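# Close the blue-handwheel valve by turning it clockwise

## Task

Close the valve that has the blue handwheel by rotating it clockwise, as viewed from above, until it will not turn any further. Leave the other two valves exactly as they were at the start. The valve must stay closed on its own, so the robot must not be holding it in place when the job ends.

## Robot and tools

ROBOT. There are two Doosan M1013 arms, left_arm and right_arm, each with a Robotiq 2F-140 parallel gripper and a wrist camera. The names are just labels and do not tell you which side of an image an arm appears on. The left_arm base sits at (+0.061, +0.437, 0) m and the right_arm base at (+0.063, -0.615, 0) m, each with only a slight yaw. Joint ranges in rad: waist and shoulder ±6.283, elbow ±2.792, forearm roll, wrist pitch and wrist roll ±6.283. Load limits in N m: waist 295, shoulder 295, elbow 139, each of the three wrist joints 39.1. Anything held adds to these loads.

FRAME. Every pose uses a single scene frame. The origin is on the table top midway between the arms, +z points up, +x points forward over the table, and left_arm is on the +y side. Viewed from above, clockwise means turning from +x toward -y, which is a negative rotation about +z. Gripper axes: the fingers point along the gripper's +z, and the jaws open and close along its y. end_effector_position is the point between the pads when they are closed. The fingertips extend about 33 mm past it when closed and about 9 mm when fully open, and closing moves the tips roughly 24 mm further out, so leave that clearance above surfaces. Reported hand positions can be a little off, and more so at long reach.

ROW FORMAT. A row is always 20 numbers, even if only one arm moves. The first 10 are left_arm: x, y, z (metres), qw, qx, qy, qz (a unit quaternion, w first), then gripper position, force_limit, speed. The next 10 are the same for right_arm. x..qz are an absolute target pose for that gripper's end_effector_position and orientation, not an offset. The three gripper numbers each run from -1 to 1. position: +1 is fully open (140 mm), the pads touch near -0.8, and -1 closes until something blocks the fingers. force_limit: -1 is about 14 N, 0 about 60 N, +1 about 107 N. speed: -1 is about 30 mm/s, 0 about 140, +1 about 250. To keep an arm still, resend the full pose from the last result before it stopped, together with its gripper numbers. To keep an orientation, repeat the same quaternion rather than copying the possibly drifted reported one. A 0 in the gripper slots is a real command, not a placeholder.

execute_actions(actions). A list of actions. Each action is a table of up to 15 rows, and each row lasts one control step of 1/30 s. If a table is shorter, its final row is repeated until the action's 15 steps are used up. An empty list only returns the current state and images. A target that lies more than 0.6 m from the gripper's current position along any of the gripper's axes gets the action refused for both arms. If the first action fails this check, or any action is malformed, nothing in the call runs. At every step the controller clips each commanded pose to within 70 mm and 16 degrees of the measured pose, and position takes priority over orientation. A distant target may therefore need several actions.

move(target, speed, stop_force, blocking). target is a single 20-number row of absolute poses. Each gripper follows a straight line to its target, and both paths finish together within 0.5 to 10 s. Paths take the shorter way round and do not avoid obstacles or the other arm. speed is the top path speed in m/s, from 0.002 to 0.5 with a default of 0.25, and turning is capped at twice that value in rad/s. The arms are stiff, so aiming past a contact can trigger a fault. stop_force (20 to 80 N, one value for both arms, unavailable in the first 0.2 s) ends an arm's path when it feels that much extra resistance. The arm then backs off two steps and holds, though it may still briefly press harder than the set value. Use stop_force only at slow speed, not while the gripper is rotating, and not when pulling away from something it presses on. blocking=false returns after 0.5 s while the move continues, and it cannot be combined with stop_force. Until such a move has finished, follow it with wait or stop. The move: line reports the outcome: done, off_target, moving, held, fault, or contact (ended by stop_force). limits=paced means the target was clipped. limits=held means some steps were blocked, after which the arm may surge. If the line names only one arm, the other one finished.

wait(seconds), 0 to 10: lets the scene run with the last commands held, returning early if a move ends. stop(): brakes a running move, but the fingers keep moving. zoom_image(camera, region): camera is cam_high, cam_left_wrist or cam_right_wrist, and region is [x0, y0, x1, y1] in pixels, at most 504x504. Each image is 672x504. read_manual(section) returns only the "licences" texts. finished_scene(scene) ends the given scene permanently, so only call it once the valve stays shut with nothing holding it.

RESULTS. Each result shows each arm's pose and velocities, Hand target lines (where the controller is currently driving), a Flange force (a rough external-force estimate, or no reading), object_status, position_measured (3 is open, 230 is pads touching, not linear in mm), and sometimes pose unreachable, MOTOR HOT or fault lines. object_status: 0 moving, 1 blocked while opening, 2 blocked while closing (a grip), 3 reached the target or the pads met. To grip harder while status is 2, raise force_limit and nudge position, for example from -1 to -0.98.

AVOID. A contact torque at a joint's load limit, or 144 N of outside force on an arm, stops that arm for 10 s. Long holding under load heats the motors and can set the brakes. Do not let the arms hit each other. Do not slam into the wheel, push hard, drop things or knock items over. Do not disturb the two other valves. Release the handwheel and move clear before finishing.

Each tool is called after "Call:" as a command line: name --argument value for each argument, lists and objects as JSON in quotes; but a table of rows of numbers goes row by row, as --pt "numbers of a row", without its own name.

## Session

Call:
execute_actions --actions '[]'

Scene clock: 0.00 s.
left_arm: end_effector_position=(+0.8157, +0.8010, +0.3724) position_measured=3 object_status=3 end_effector_quat_wxyz=(+0.006, +0.673, +0.739, +0.027) end_effector_velocity=(-0.000, +0.000, -0.000) end_effector_angular_velocity=(+0.001, +0.001, -0.000) | right_arm: end_effector_position=(+0.6919, -0.7826, +0.3543) position_measured=3 object_status=3 end_effector_quat_wxyz=(-0.127, +0.863, +0.099, -0.479) end_effector_velocity=(-0.000, +0.000, +0.001) end_effector_angular_velocity=(+0.001, +0.001, -0.000)
Joint positions: left_arm=[0.427 0.434 1.156 0.012 1.497 0.31 ] | right_arm=[-0.427  0.675  1.099 -0.148  2.396  1.029]
Joint velocities: left_arm=[ 0.     0.    -0.     0.001  0.     0.001] | right_arm=[ 0.    -0.     0.     0.     0.001  0.   ]
Flange force (N, the push that the arm receives, along the gripper's own x y z axes): no reading
Hand target (left_arm): +0.816, +0.801, +0.372; +0.006, +0.673, +0.739, +0.027
Hand target (right_arm): +0.692, -0.783, +0.354; -0.127, +0.863, +0.099, -0.479

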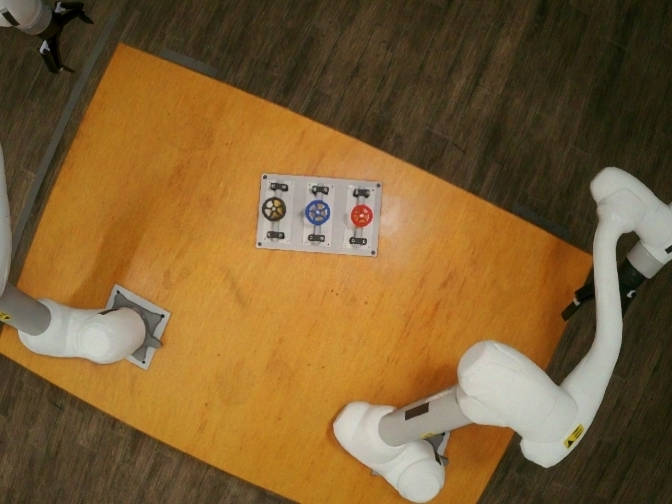

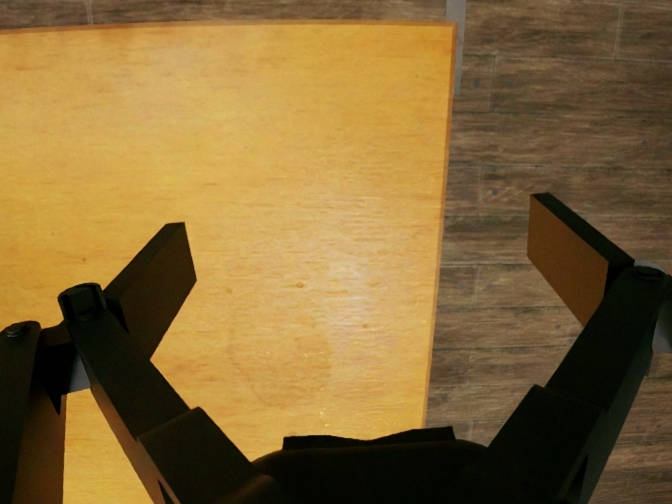

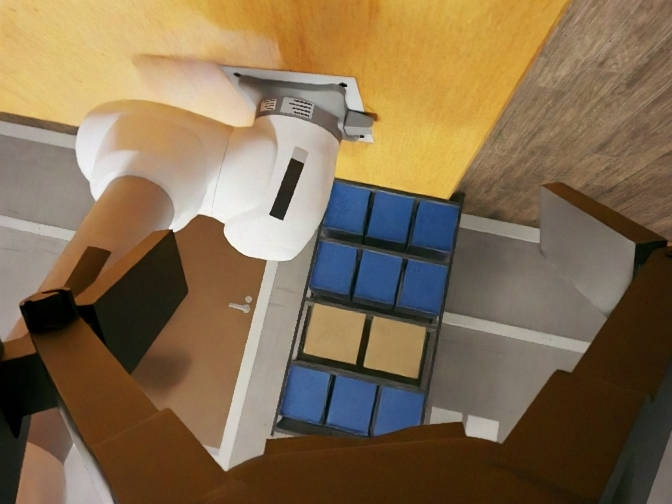

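Call:
move --target '[0.6,0.03,0.4,0,1,0,0,1,0,0,0.6919,-0.7826,0.3543,-0.127,0.863,0.099,-0.479,1,0,0]' --speed 0.4

Call:
zoom_image --camera "cam_left_wrist" --region '[100,0,600,400]'

action 0: the call puts the target (left_arm/x, left_arm/y, left_arm/z) 0.747 m from left_arm's end_effector_position in the last result along the gripper's own x axis as it stood there; a target may be at most 0.6 m away along each of those axes, so nothing of the call was run and nothing moved. Command a nearer target, and go on from there in a later call.

Region (100, 0, 600, 400) of cam_left_wrist's 672x504 image, scaled by 1.008, with more detail than that image has; it fills the top 403 rows of this view, and the rest is white.

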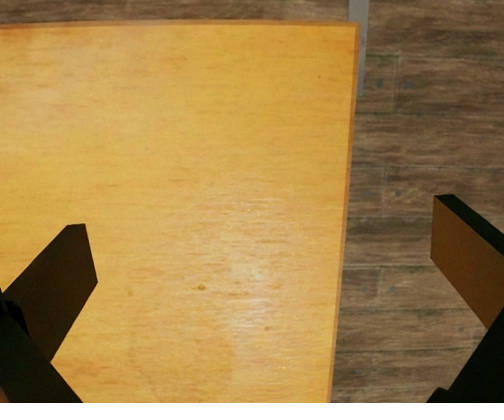

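Call:
move --target '[0.66,0.22,0.4,0,0.707,0.707,0,1,0,0,0.6919,-0.7826,0.3543,-0.127,0.863,0.099,-0.479,1,0,0]' --speed 0.4

Call:
move --target '[0.64,0.03,0.3,0,1,0,0,1,0,0,0.6919,-0.7826,0.3543,-0.127,0.863,0.099,-0.479,1,0,0]' --speed 0.4

Scene clock: 4.77 s.
left_arm: end_effector_position=(+0.6597, +0.2204, +0.4001) position_measured=3 object_status=3 end_effector_quat_wxyz=(-0.001, +0.707, +0.707, +0.000) end_effector_velocity=(-0.000, -0.000, +0.001) end_effector_angular_velocity=(-0.000, -0.002, +0.001) | right_arm: end_effector_position=(+0.6919, -0.7826, +0.3543) position_measured=3 object_status=3 end_effector_quat_wxyz=(-0.127, +0.863, +0.099, -0.479) end_effector_velocity=(+0.000, +0.000, -0.001) end_effector_angular_velocity=(+0.001, +0.000, -0.000)
Joint positions: left_arm=[-0.377  0.127  1.506  0.001  1.51  -0.401] | right_arm=[-0.427  0.675  1.099 -0.148  2.396  1.029]
Joint velocities: left_arm=[-0.001 -0.001 -0.     0.    -0.    -0.002] | right_arm=[-0.     0.     0.001  0.001 -0.001  0.   ]
Flange force (N, the push that the arm receives, along the gripper's own x y z axes): left_arm=[-8.3 1.4 3.5] | right_arm=[-3.8 -5.3 13.6]
Hand target (left_arm): +0.660, +0.220, +0.400; -0.001, +0.707, +0.707, +0.000
Hand target (right_arm): +0.692, -0.783, +0.354; -0.127, +0.863, +0.099, -0.479
Off the commanded pose (left_arm): 0.001 m, 0 deg.
Off the commanded pose (right_arm): 0.000 m, 0 deg.
move: done

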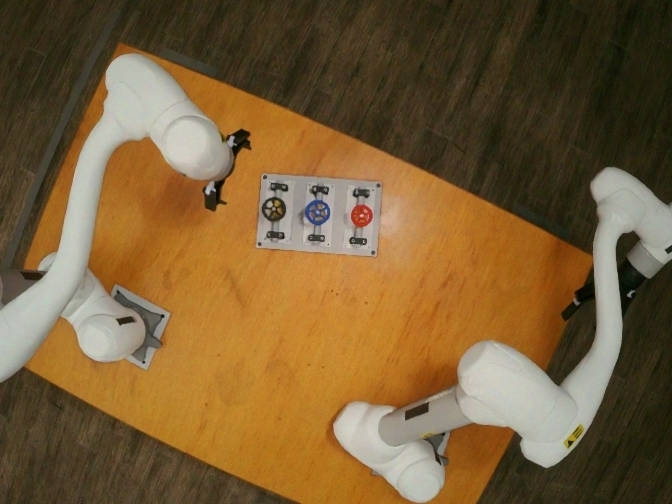

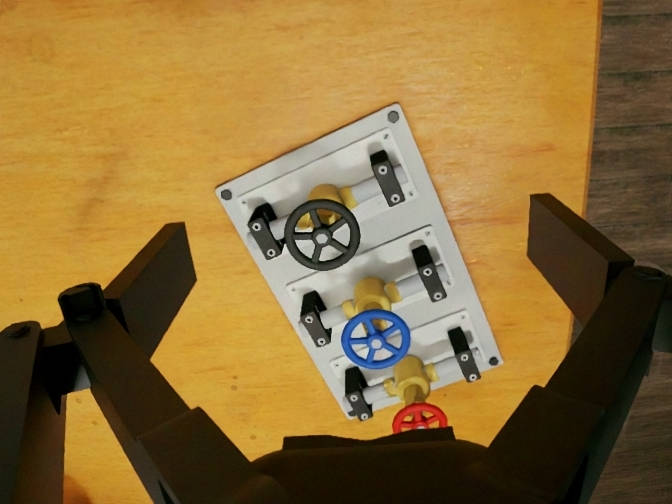

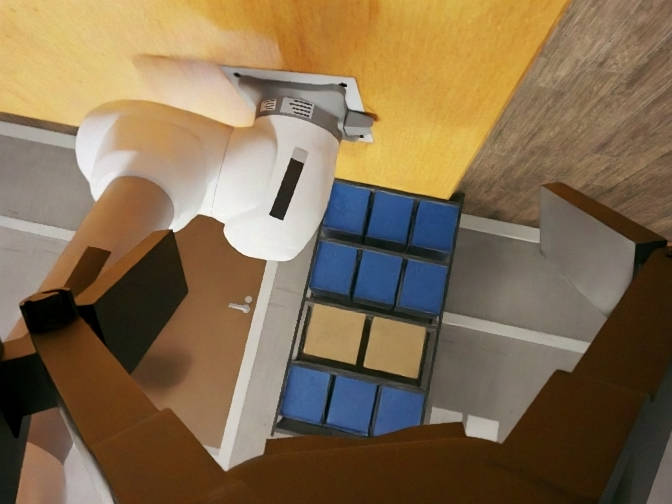

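Scene clock: 7.13 s.
left_arm: end_effector_position=(+0.6399, +0.0302, +0.3000) position_measured=3 object_status=3 end_effector_quat_wxyz=(-0.000, +1.000, +0.000, -0.000) end_effector_velocity=(-0.000, -0.000, +0.001) end_effector_angular_velocity=(-0.000, -0.002, -0.002) | right_arm: end_effector_position=(+0.6919, -0.7826, +0.3543) position_measured=3 object_status=3 end_effector_quat_wxyz=(-0.127, +0.863, +0.099, -0.479) end_effector_velocity=(+0.000, +0.000, +0.000) end_effector_angular_velocity=(+0.001, -0.001, +0.000)
Joint positions: left_arm=[-0.637  0.262  1.522  0.001  1.357  0.91 ] | right_arm=[-0.427  0.675  1.099 -0.148  2.396  1.029]
Joint velocities: left_arm=[-0.001 -0.001 -0.     0.001 -0.     0.001] | right_arm=[ 0.     0.    -0.001  0.001 -0.    -0.   ]
Flange force (N, the push that the arm receives, along the gripper's own x y z axes): left_arm=[0.1 7.7 8.0] | right_arm=[-5.8 -3.3 15.6]
Hand target (left_arm): +0.640, +0.030, +0.300; -0.000, +1.000, +0.000, -0.000
Hand target (right_arm): +0.692, -0.783, +0.354; -0.127, +0.863, +0.099, -0.479
Off the commanded pose (left_arm): 0.000 m, 0 deg.
Off the commanded pose (right_arm): 0.000 m, 0 deg.
move: done

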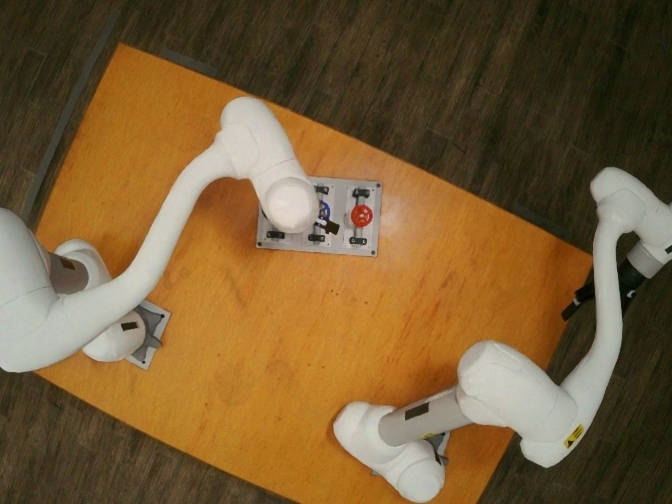

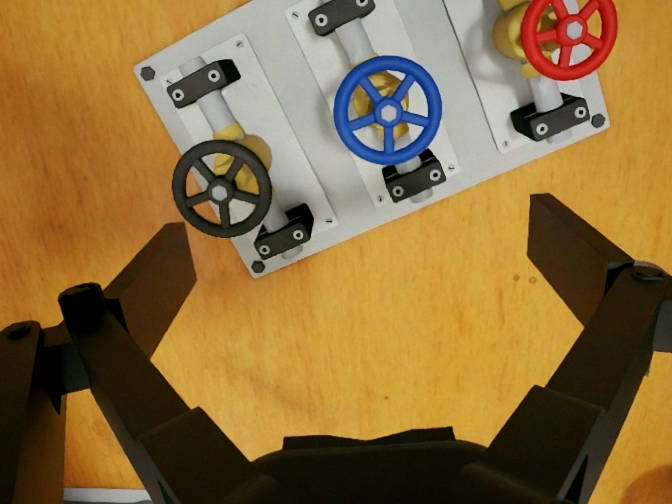

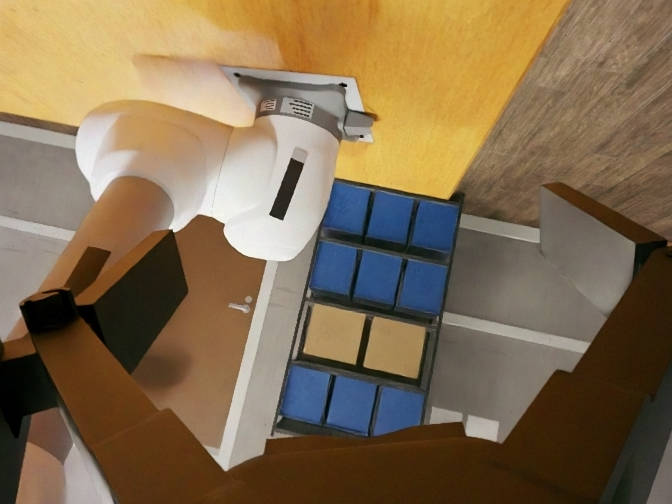

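Call:
move --target '[0.67,0.027,0.23,0,1,0,0,0.4,0,0,0.6919,-0.7826,0.3543,-0.127,0.863,0.099,-0.479,1,0,0]'

Call:
move --target '[0.67,0.027,0.23,0,0.01,1,0,0.4,0,0,0.6919,-0.7826,0.3543,-0.127,0.863,0.099,-0.479,1,0,0]' --speed 0.5

Scene clock: 10.57 s.
left_arm: end_effector_position=(+0.6699, +0.0271, +0.2300) position_measured=78 object_status=3 end_effector_quat_wxyz=(+0.000, +1.000, +0.000, -0.000) end_effector_velocity=(+0.000, -0.000, +0.000) end_effector_angular_velocity=(-0.001, -0.001, -0.001) | right_arm: end_effector_position=(+0.6919, -0.7826, +0.3543) position_measured=3 object_status=3 end_effector_quat_wxyz=(-0.127, +0.863, +0.099, -0.479) end_effector_velocity=(-0.000, -0.000, -0.000) end_effector_angular_velocity=(-0.000, +0.000, -0.000)
Joint positions: left_arm=[-0.615  0.333  1.558 -0.     1.251  0.932] | right_arm=[-0.427  0.675  1.099 -0.148  2.396  1.029]
Joint velocities: left_arm=[ 0.    -0.     0.    -0.    -0.     0.001] | right_arm=[-0.  0.  0. -0. -0. -0.]
Flange force (N, the push that the arm receives, along the gripper's own x y z axes): left_arm=[-0.4 5.8 4.7] | right_arm=[-6.6 -4.7 16.4]
Hand target (left_arm): +0.670, +0.027, +0.230; +0.000, +1.000, +0.000, +0.000
Hand target (right_arm): +0.692, -0.783, +0.354; -0.127, +0.863, +0.099, -0.479
Off the commanded pose (left_arm): 0.000 m, 0 deg.
Off the commanded pose (right_arm): 0.000 m, 0 deg.
move: done

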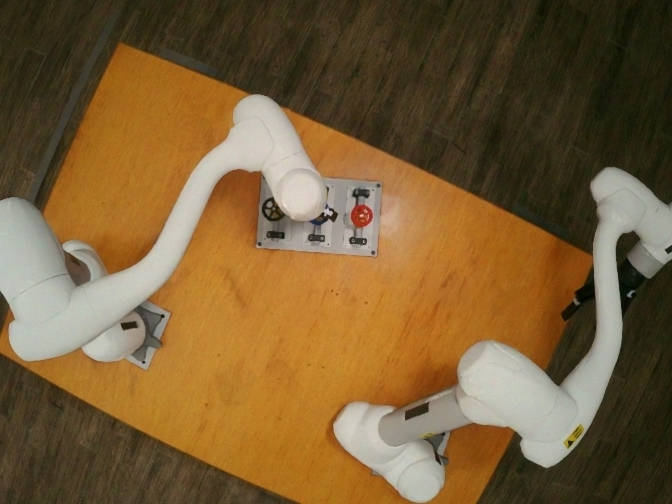

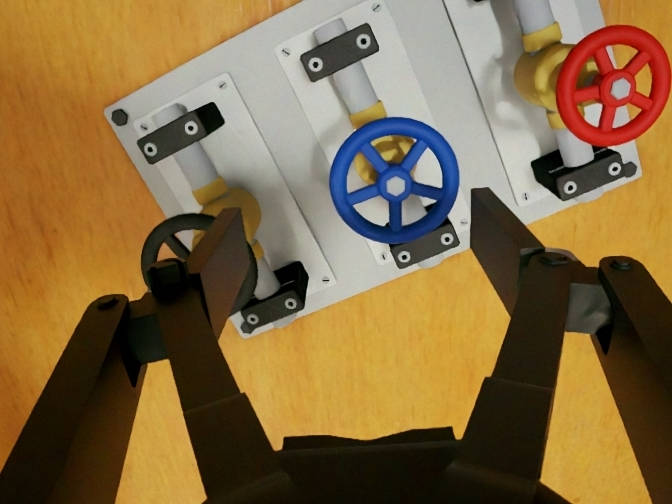

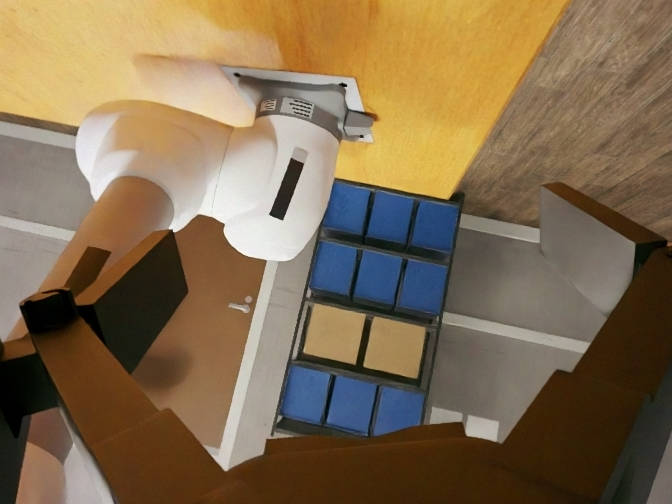

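Scene clock: 14.13 s.
left_arm: end_effector_position=(+0.6700, +0.0271, +0.2300) position_measured=78 object_status=3 end_effector_quat_wxyz=(-0.000, +0.010, +1.000, -0.000) end_effector_velocity=(-0.000, -0.001, +0.001) end_effector_angular_velocity=(-0.002, -0.001, -0.000) | right_arm: end_effector_position=(+0.6919, -0.7826, +0.3543) position_measured=3 object_status=3 end_effector_quat_wxyz=(-0.127, +0.863, +0.099, -0.479) end_effector_velocity=(-0.000, -0.000, +0.000) end_effector_angular_velocity=(-0.002, +0.000, +0.001)
Joint positions: left_arm=[-0.615  0.333  1.557 -0.     1.251 -2.19 ] | right_arm=[-0.427  0.675  1.099 -0.148  2.396  1.029]
Joint velocities: left_arm=[-0.    -0.001 -0.    -0.001 -0.001 -0.   ] | right_arm=[ 0.    -0.001  0.    -0.002 -0.    -0.   ]
Flange force (N, the push that the arm receives, along the gripper's own x y z axes): left_arm=[2.2 -7.9 6.9] | right_arm=[-4.2 -4.6 12.3]
Hand target (left_arm): +0.670, +0.027, +0.230; -0.000, +0.010, +1.000, -0.000
Hand target (right_arm): +0.692, -0.783, +0.354; -0.127, +0.863, +0.099, -0.479
Off the commanded pose (left_arm): 0.000 m, 0 deg.
Off the commanded pose (right_arm): 0.000 m, 0 deg.
move: done

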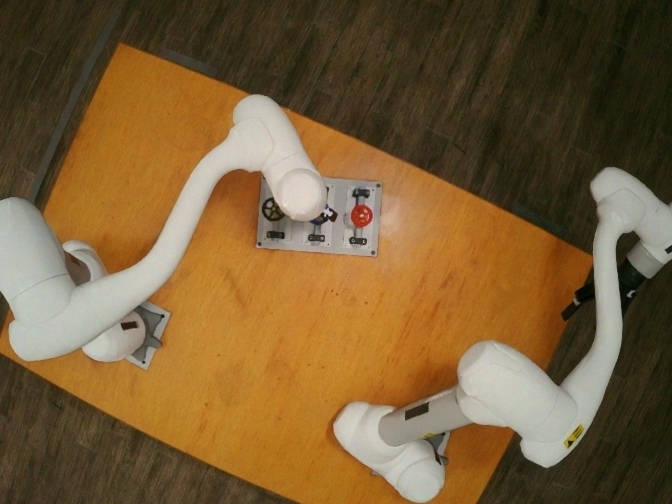

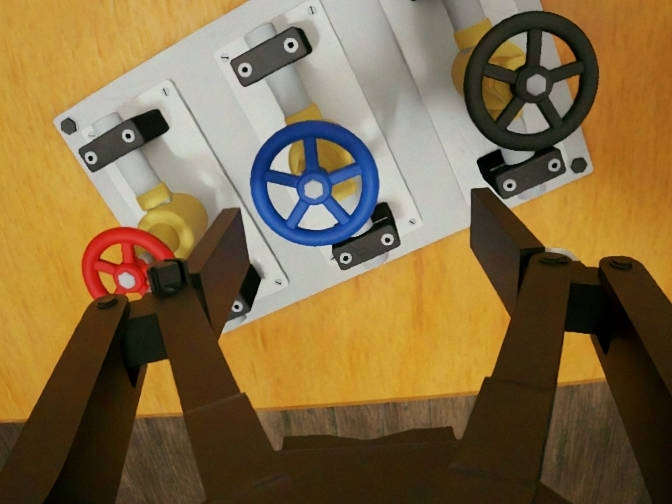

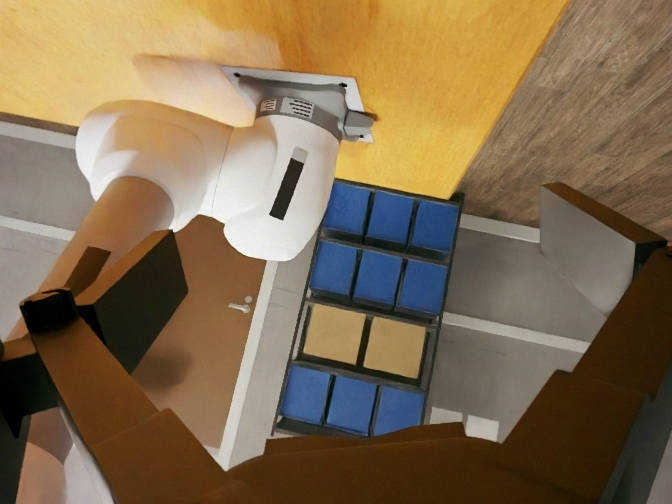

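Call:
move --target '[0.668,0.006,0.165,0,0.01,1,0,0.4,0,0,0.6919,-0.7826,0.3543,-0.127,0.863,0.099,-0.479,1,0,0]' --speed 0.1

Scene clock: 15.97 s.
left_arm: end_effector_position=(+0.6680, +0.0061, +0.1650) position_measured=78 object_status=3 end_effector_quat_wxyz=(-0.000, +0.010, +1.000, +0.000) end_effector_velocity=(+0.001, +0.001, -0.000) end_effector_angular_velocity=(-0.000, -0.000, +0.001) | right_arm: end_effector_position=(+0.6919, -0.7826, +0.3543) position_measured=3 object_status=3 end_effector_quat_wxyz=(-0.127, +0.863, +0.099, -0.479) end_effector_velocity=(+0.000, +0.000, -0.000) end_effector_angular_velocity=(-0.000, -0.001, +0.001)
Joint positions: left_arm=[-0.639  0.387  1.606  0.     1.148 -2.214] | right_arm=[-0.427  0.675  1.099 -0.148  2.396  1.029]
Joint velocities: left_arm=[ 0.002  0.    -0.    -0.    -0.001  0.001] | right_arm=[ 0.     0.    -0.     0.    -0.001 -0.   ]
Flange force (N, the push that the arm receives, along the gripper's own x y z axes): left_arm=[4.3 -1.9 6.8] | right_arm=[-4.1 -4.9 12.6]
Hand target (left_arm): +0.668, +0.006, +0.165; +0.000, +0.010, +1.000, +0.000
Hand target (right_arm): +0.692, -0.783, +0.354; -0.127, +0.863, +0.099, -0.479
Off the commanded pose (left_arm): 0.000 m, 0 deg.
Off the commanded pose (right_arm): 0.000 m, 0 deg.
move: done

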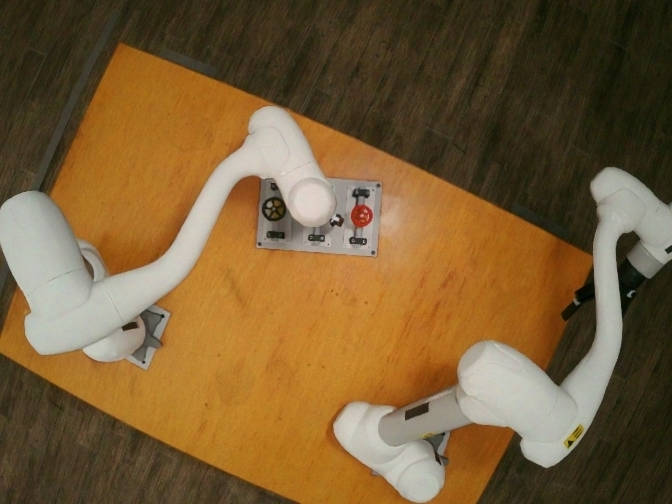

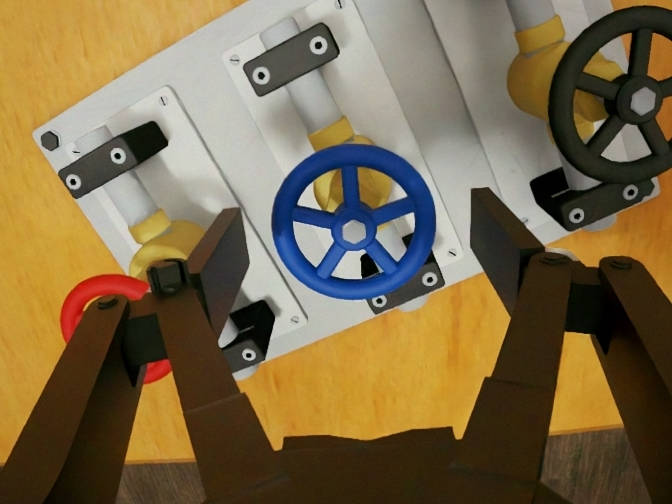

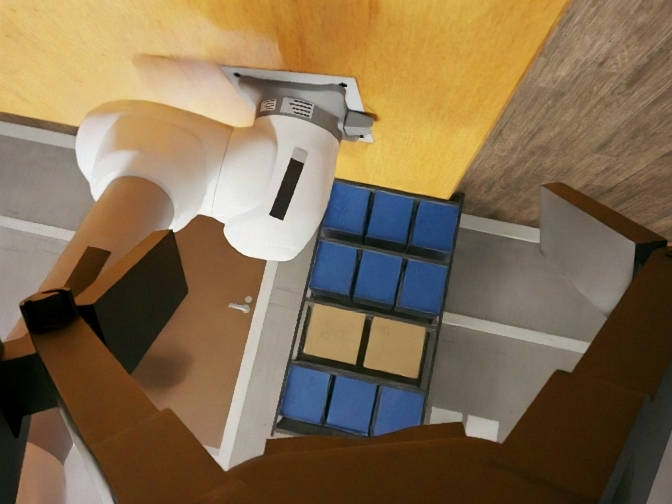

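Call:
move --target '[0.668,0.006,0.125,0,0.01,1,0,0.4,0,0,0.6919,-0.7826,0.3543,-0.127,0.863,0.099,-0.479,1,0,0]' --speed 0.06

Call:
move --target '[0.668,0.006,0.125,0,0.01,1,0,-1,0,-0.5,0.6919,-0.7826,0.3543,-0.127,0.863,0.099,-0.479,1,0,0]'

Scene clock: 17.90 s.
left_arm: end_effector_position=(+0.6680, +0.0060, +0.1250) position_measured=78 object_status=3 end_effector_quat_wxyz=(+0.000, +0.010, +1.000, +0.000) end_effector_velocity=(-0.001, -0.001, -0.001) end_effector_angular_velocity=(-0.000, +0.001, -0.001) | right_arm: end_effector_position=(+0.6919, -0.7826, +0.3543) position_measured=3 object_status=3 end_effector_quat_wxyz=(-0.127, +0.863, +0.099, -0.479) end_effector_velocity=(+0.000, -0.000, +0.000) end_effector_angular_velocity=(-0.000, -0.000, -0.000)
Joint positions: left_arm=[-0.639  0.415  1.644  0.     1.082 -2.214] | right_arm=[-0.427  0.675  1.099 -0.148  2.396  1.029]
Joint velocities: left_arm=[-0.001  0.001  0.    -0.001 -0.     0.   ] | right_arm=[-0.     0.    -0.001 -0.     0.001  0.   ]
Flange force (N, the push that the arm receives, along the gripper's own x y z axes): left_arm=[-0.1 -8.6 8.4] | right_arm=[-5.9 -2.0 12.5]
Hand target (left_arm): +0.668, +0.006, +0.125; +0.000, +0.010, +1.000, +0.000
Hand target (right_arm): +0.692, -0.783, +0.354; -0.127, +0.863, +0.099, -0.479
Off the commanded pose (left_arm): 0.000 m, 0 deg.
Off the commanded pose (right_arm): 0.000 m, 0 deg.
move: done

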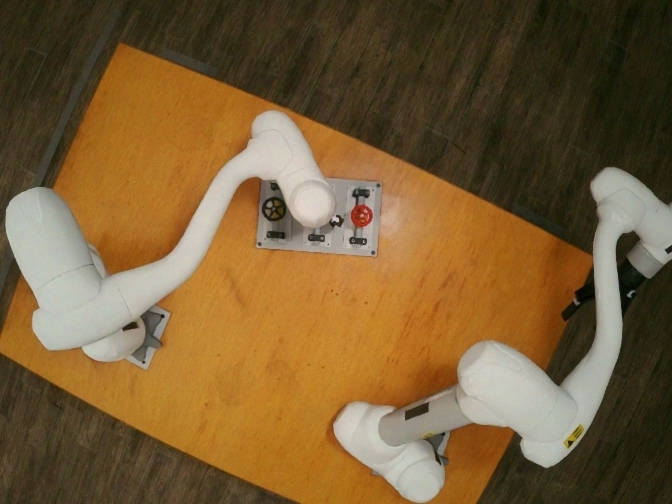

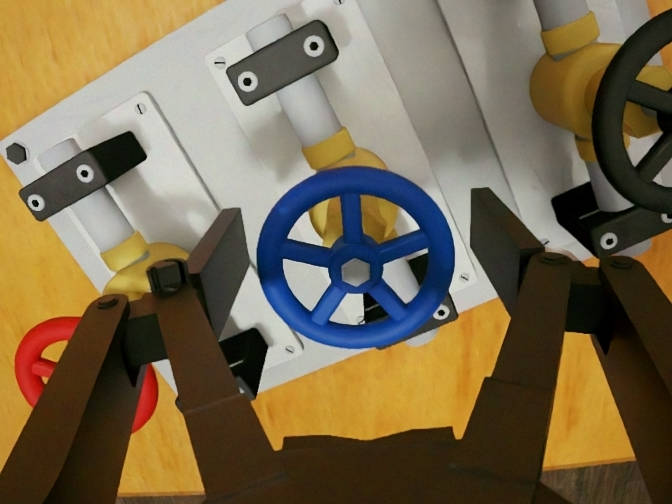

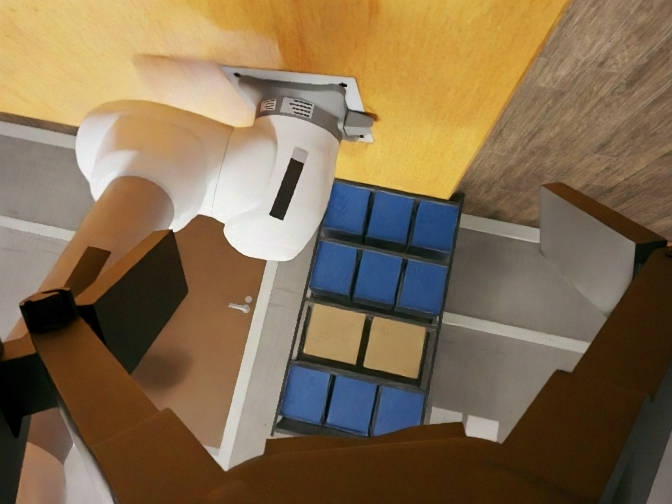

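Scene clock: 18.60 s.
left_arm: end_effector_position=(+0.6679, +0.0058, +0.1251) position_measured=123 object_status=2 end_effector_quat_wxyz=(+0.000, +0.010, +1.000, -0.000) end_effector_velocity=(+0.000, +0.001, -0.000) end_effector_angular_velocity=(+0.001, +0.000, +0.001) | right_arm: end_effector_position=(+0.6919, -0.7826, +0.3543) position_measured=3 object_status=3 end_effector_quat_wxyz=(-0.127, +0.863, +0.099, -0.479) end_effector_velocity=(+0.000, -0.000, +0.001) end_effector_angular_velocity=(-0.000, -0.001, -0.000)
Joint positions: left_arm=[-0.639  0.415  1.644 -0.     1.082 -2.214] | right_arm=[-0.427  0.675  1.099 -0.148  2.396  1.029]
Joint velocities: left_arm=[ 0.     0.    -0.     0.001  0.001 -0.001] | right_arm=[-0.    -0.    -0.001 -0.     0.    -0.   ]
Flange force (N, the push that the arm receives, along the gripper's own x y z axes): left_arm=[-0.5 -55.6 -9.3] | right_arm=[-5.5 -5.4 15.1]
Hand target (left_arm): +0.668, +0.006, +0.125; +0.000, +0.010, +1.000, -0.000
Hand target (right_arm): +0.692, -0.783, +0.354; -0.127, +0.863, +0.099, -0.479
Off the commanded pose (left_arm): 0.000 m, 0 deg.
Off the commanded pose (right_arm): 0.000 m, 0 deg.
move: done

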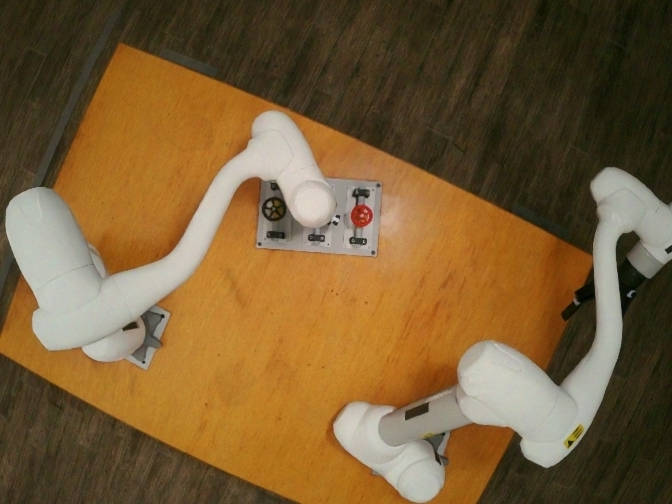

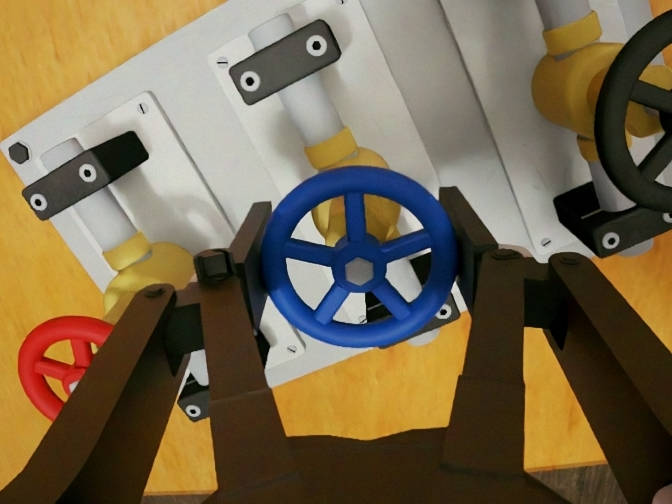

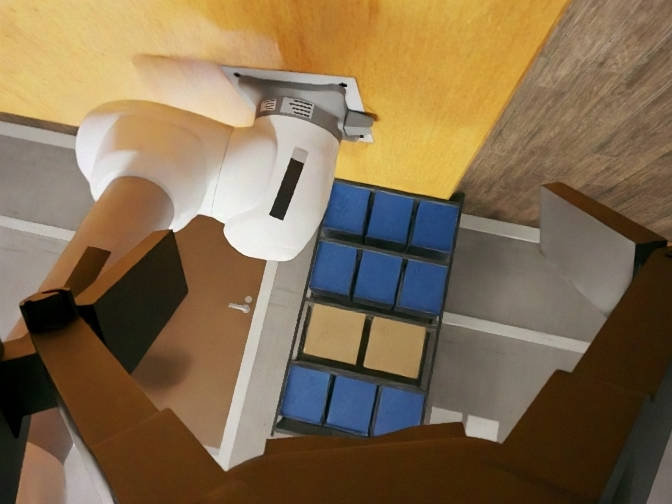

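Call:
move --target '[0.668,0.0045,0.125,0,0.01,1,0,-0.98,0,-0.5,0.6919,-0.7826,0.3543,-0.127,0.863,0.099,-0.479,1,0,0]' --speed 0.01

Call:
move --target '[0.668,0.0045,0.125,0,0.707,0.707,0,-0.98,0,-0.5,0.6919,-0.7826,0.3543,-0.127,0.863,0.099,-0.479,1,0,0]' --speed 0.3

Scene clock: 20.13 s.
left_arm: end_effector_position=(+0.6680, +0.0047, +0.1250) position_measured=123 object_status=2 end_effector_quat_wxyz=(-0.000, +0.010, +1.000, +0.000) end_effector_velocity=(-0.000, -0.001, +0.001) end_effector_angular_velocity=(-0.002, -0.001, +0.000) | right_arm: end_effector_position=(+0.6919, -0.7826, +0.3543) position_measured=3 object_status=3 end_effector_quat_wxyz=(-0.127, +0.863, +0.099, -0.479) end_effector_velocity=(+0.000, -0.001, -0.000) end_effector_angular_velocity=(-0.003, -0.001, +0.001)
Joint positions: left_arm=[-0.641  0.417  1.642  0.     1.083 -2.215] | right_arm=[-0.427  0.675  1.099 -0.148  2.396  1.029]
Joint velocities: left_arm=[-0.    -0.001 -0.    -0.001  0.     0.   ] | right_arm=[-0.    -0.     0.    -0.003 -0.002 -0.   ]
Flange force (N, the push that the arm receives, along the gripper's own x y z axes): left_arm=[11.0 -7.8 -25.7] | right_arm=[-6.2 -4.7 14.5]
Hand target (left_arm): +0.668, +0.005, +0.125; -0.000, +0.010, +1.000, +0.000
Hand target (right_arm): +0.692, -0.783, +0.354; -0.127, +0.863, +0.099, -0.479
Off the commanded pose (left_arm): 0.000 m, 0 deg.
Off the commanded pose (right_arm): 0.000 m, 0 deg.
move: done

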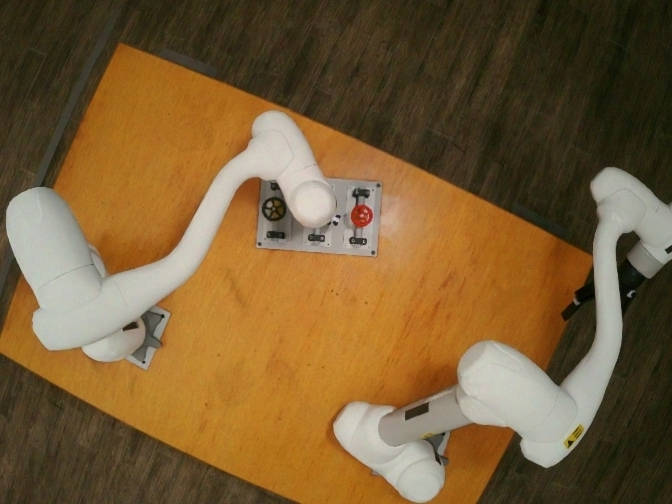

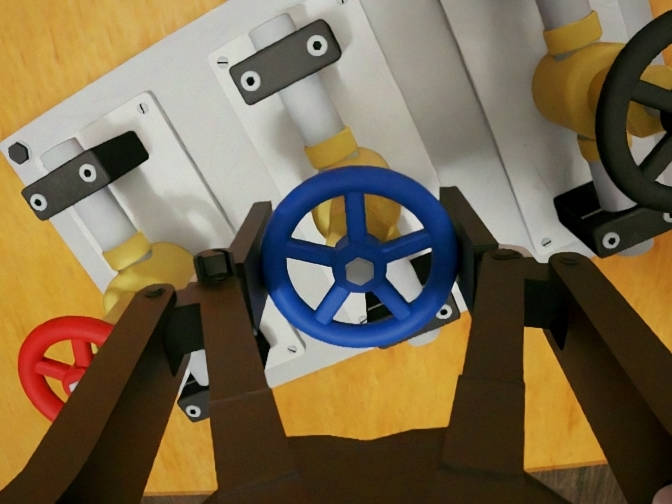

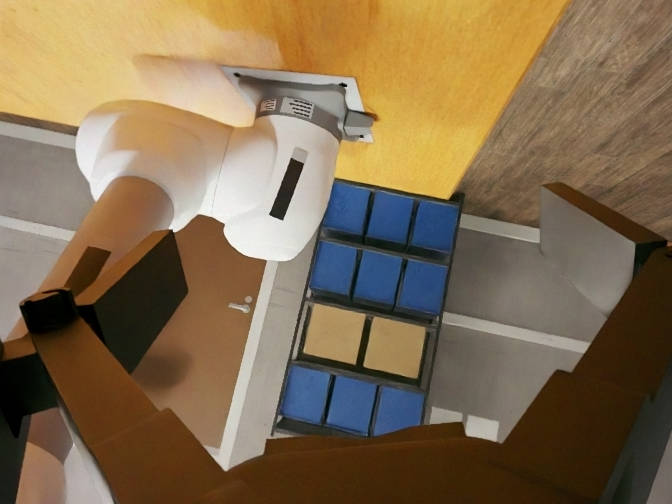

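Scene clock: 23.10 s.
left_arm: end_effector_position=(+0.6679, +0.0044, +0.1250) position_measured=123 object_status=2 end_effector_quat_wxyz=(+0.000, +0.707, +0.707, +0.000) end_effector_velocity=(+0.000, -0.000, +0.001) end_effector_angular_velocity=(-0.002, -0.001, -0.001) | right_arm: end_effector_position=(+0.6919, -0.7826, +0.3543) position_measured=3 object_status=3 end_effector_quat_wxyz=(-0.127, +0.863, +0.099, -0.479) end_effector_velocity=(-0.000, -0.000, -0.000) end_effector_angular_velocity=(-0.000, +0.001, +0.000)
Joint positions: left_arm=[-0.641  0.417  1.642 -0.     1.083 -0.665] | right_arm=[-0.427  0.675  1.099 -0.148  2.396  1.029]
Joint velocities: left_arm=[ 0.    -0.001 -0.    -0.001 -0.     0.001] | right_arm=[ 0.     0.     0.    -0.     0.001 -0.   ]
Flange force (N, the push that the arm receives, along the gripper's own x y z axes): left_arm=[47.6 36.6 -21.0] | right_arm=[-5.2 -2.3 12.8]
Hand target (left_arm): +0.668, +0.005, +0.125; +0.000, +0.707, +0.707, +0.000
Hand target (right_arm): +0.692, -0.783, +0.354; -0.127, +0.863, +0.099, -0.479
Off the commanded pose (left_arm): 0.000 m, 0 deg.
Off the commanded pose (right_arm): 0.000 m, 0 deg.
move: done

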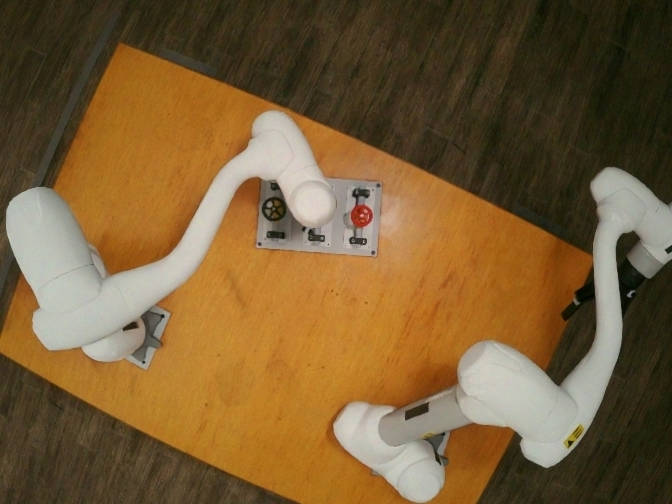

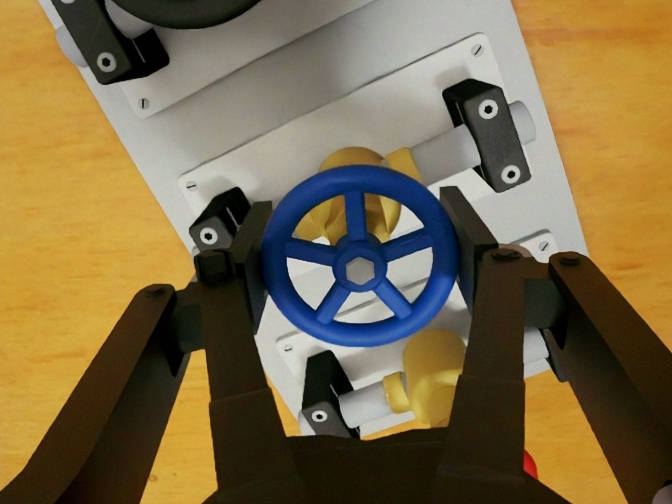

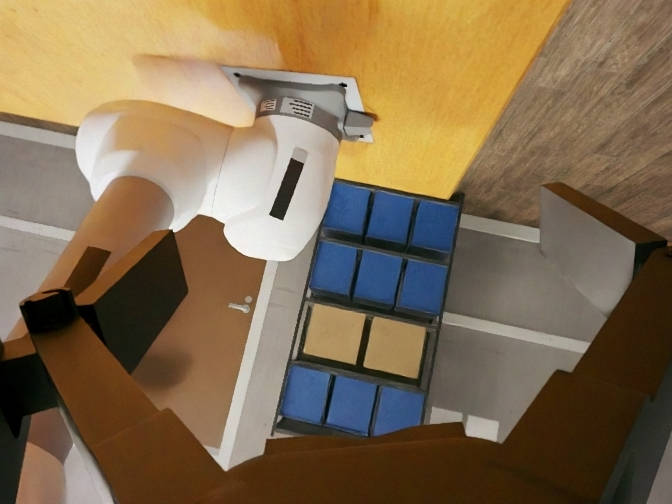

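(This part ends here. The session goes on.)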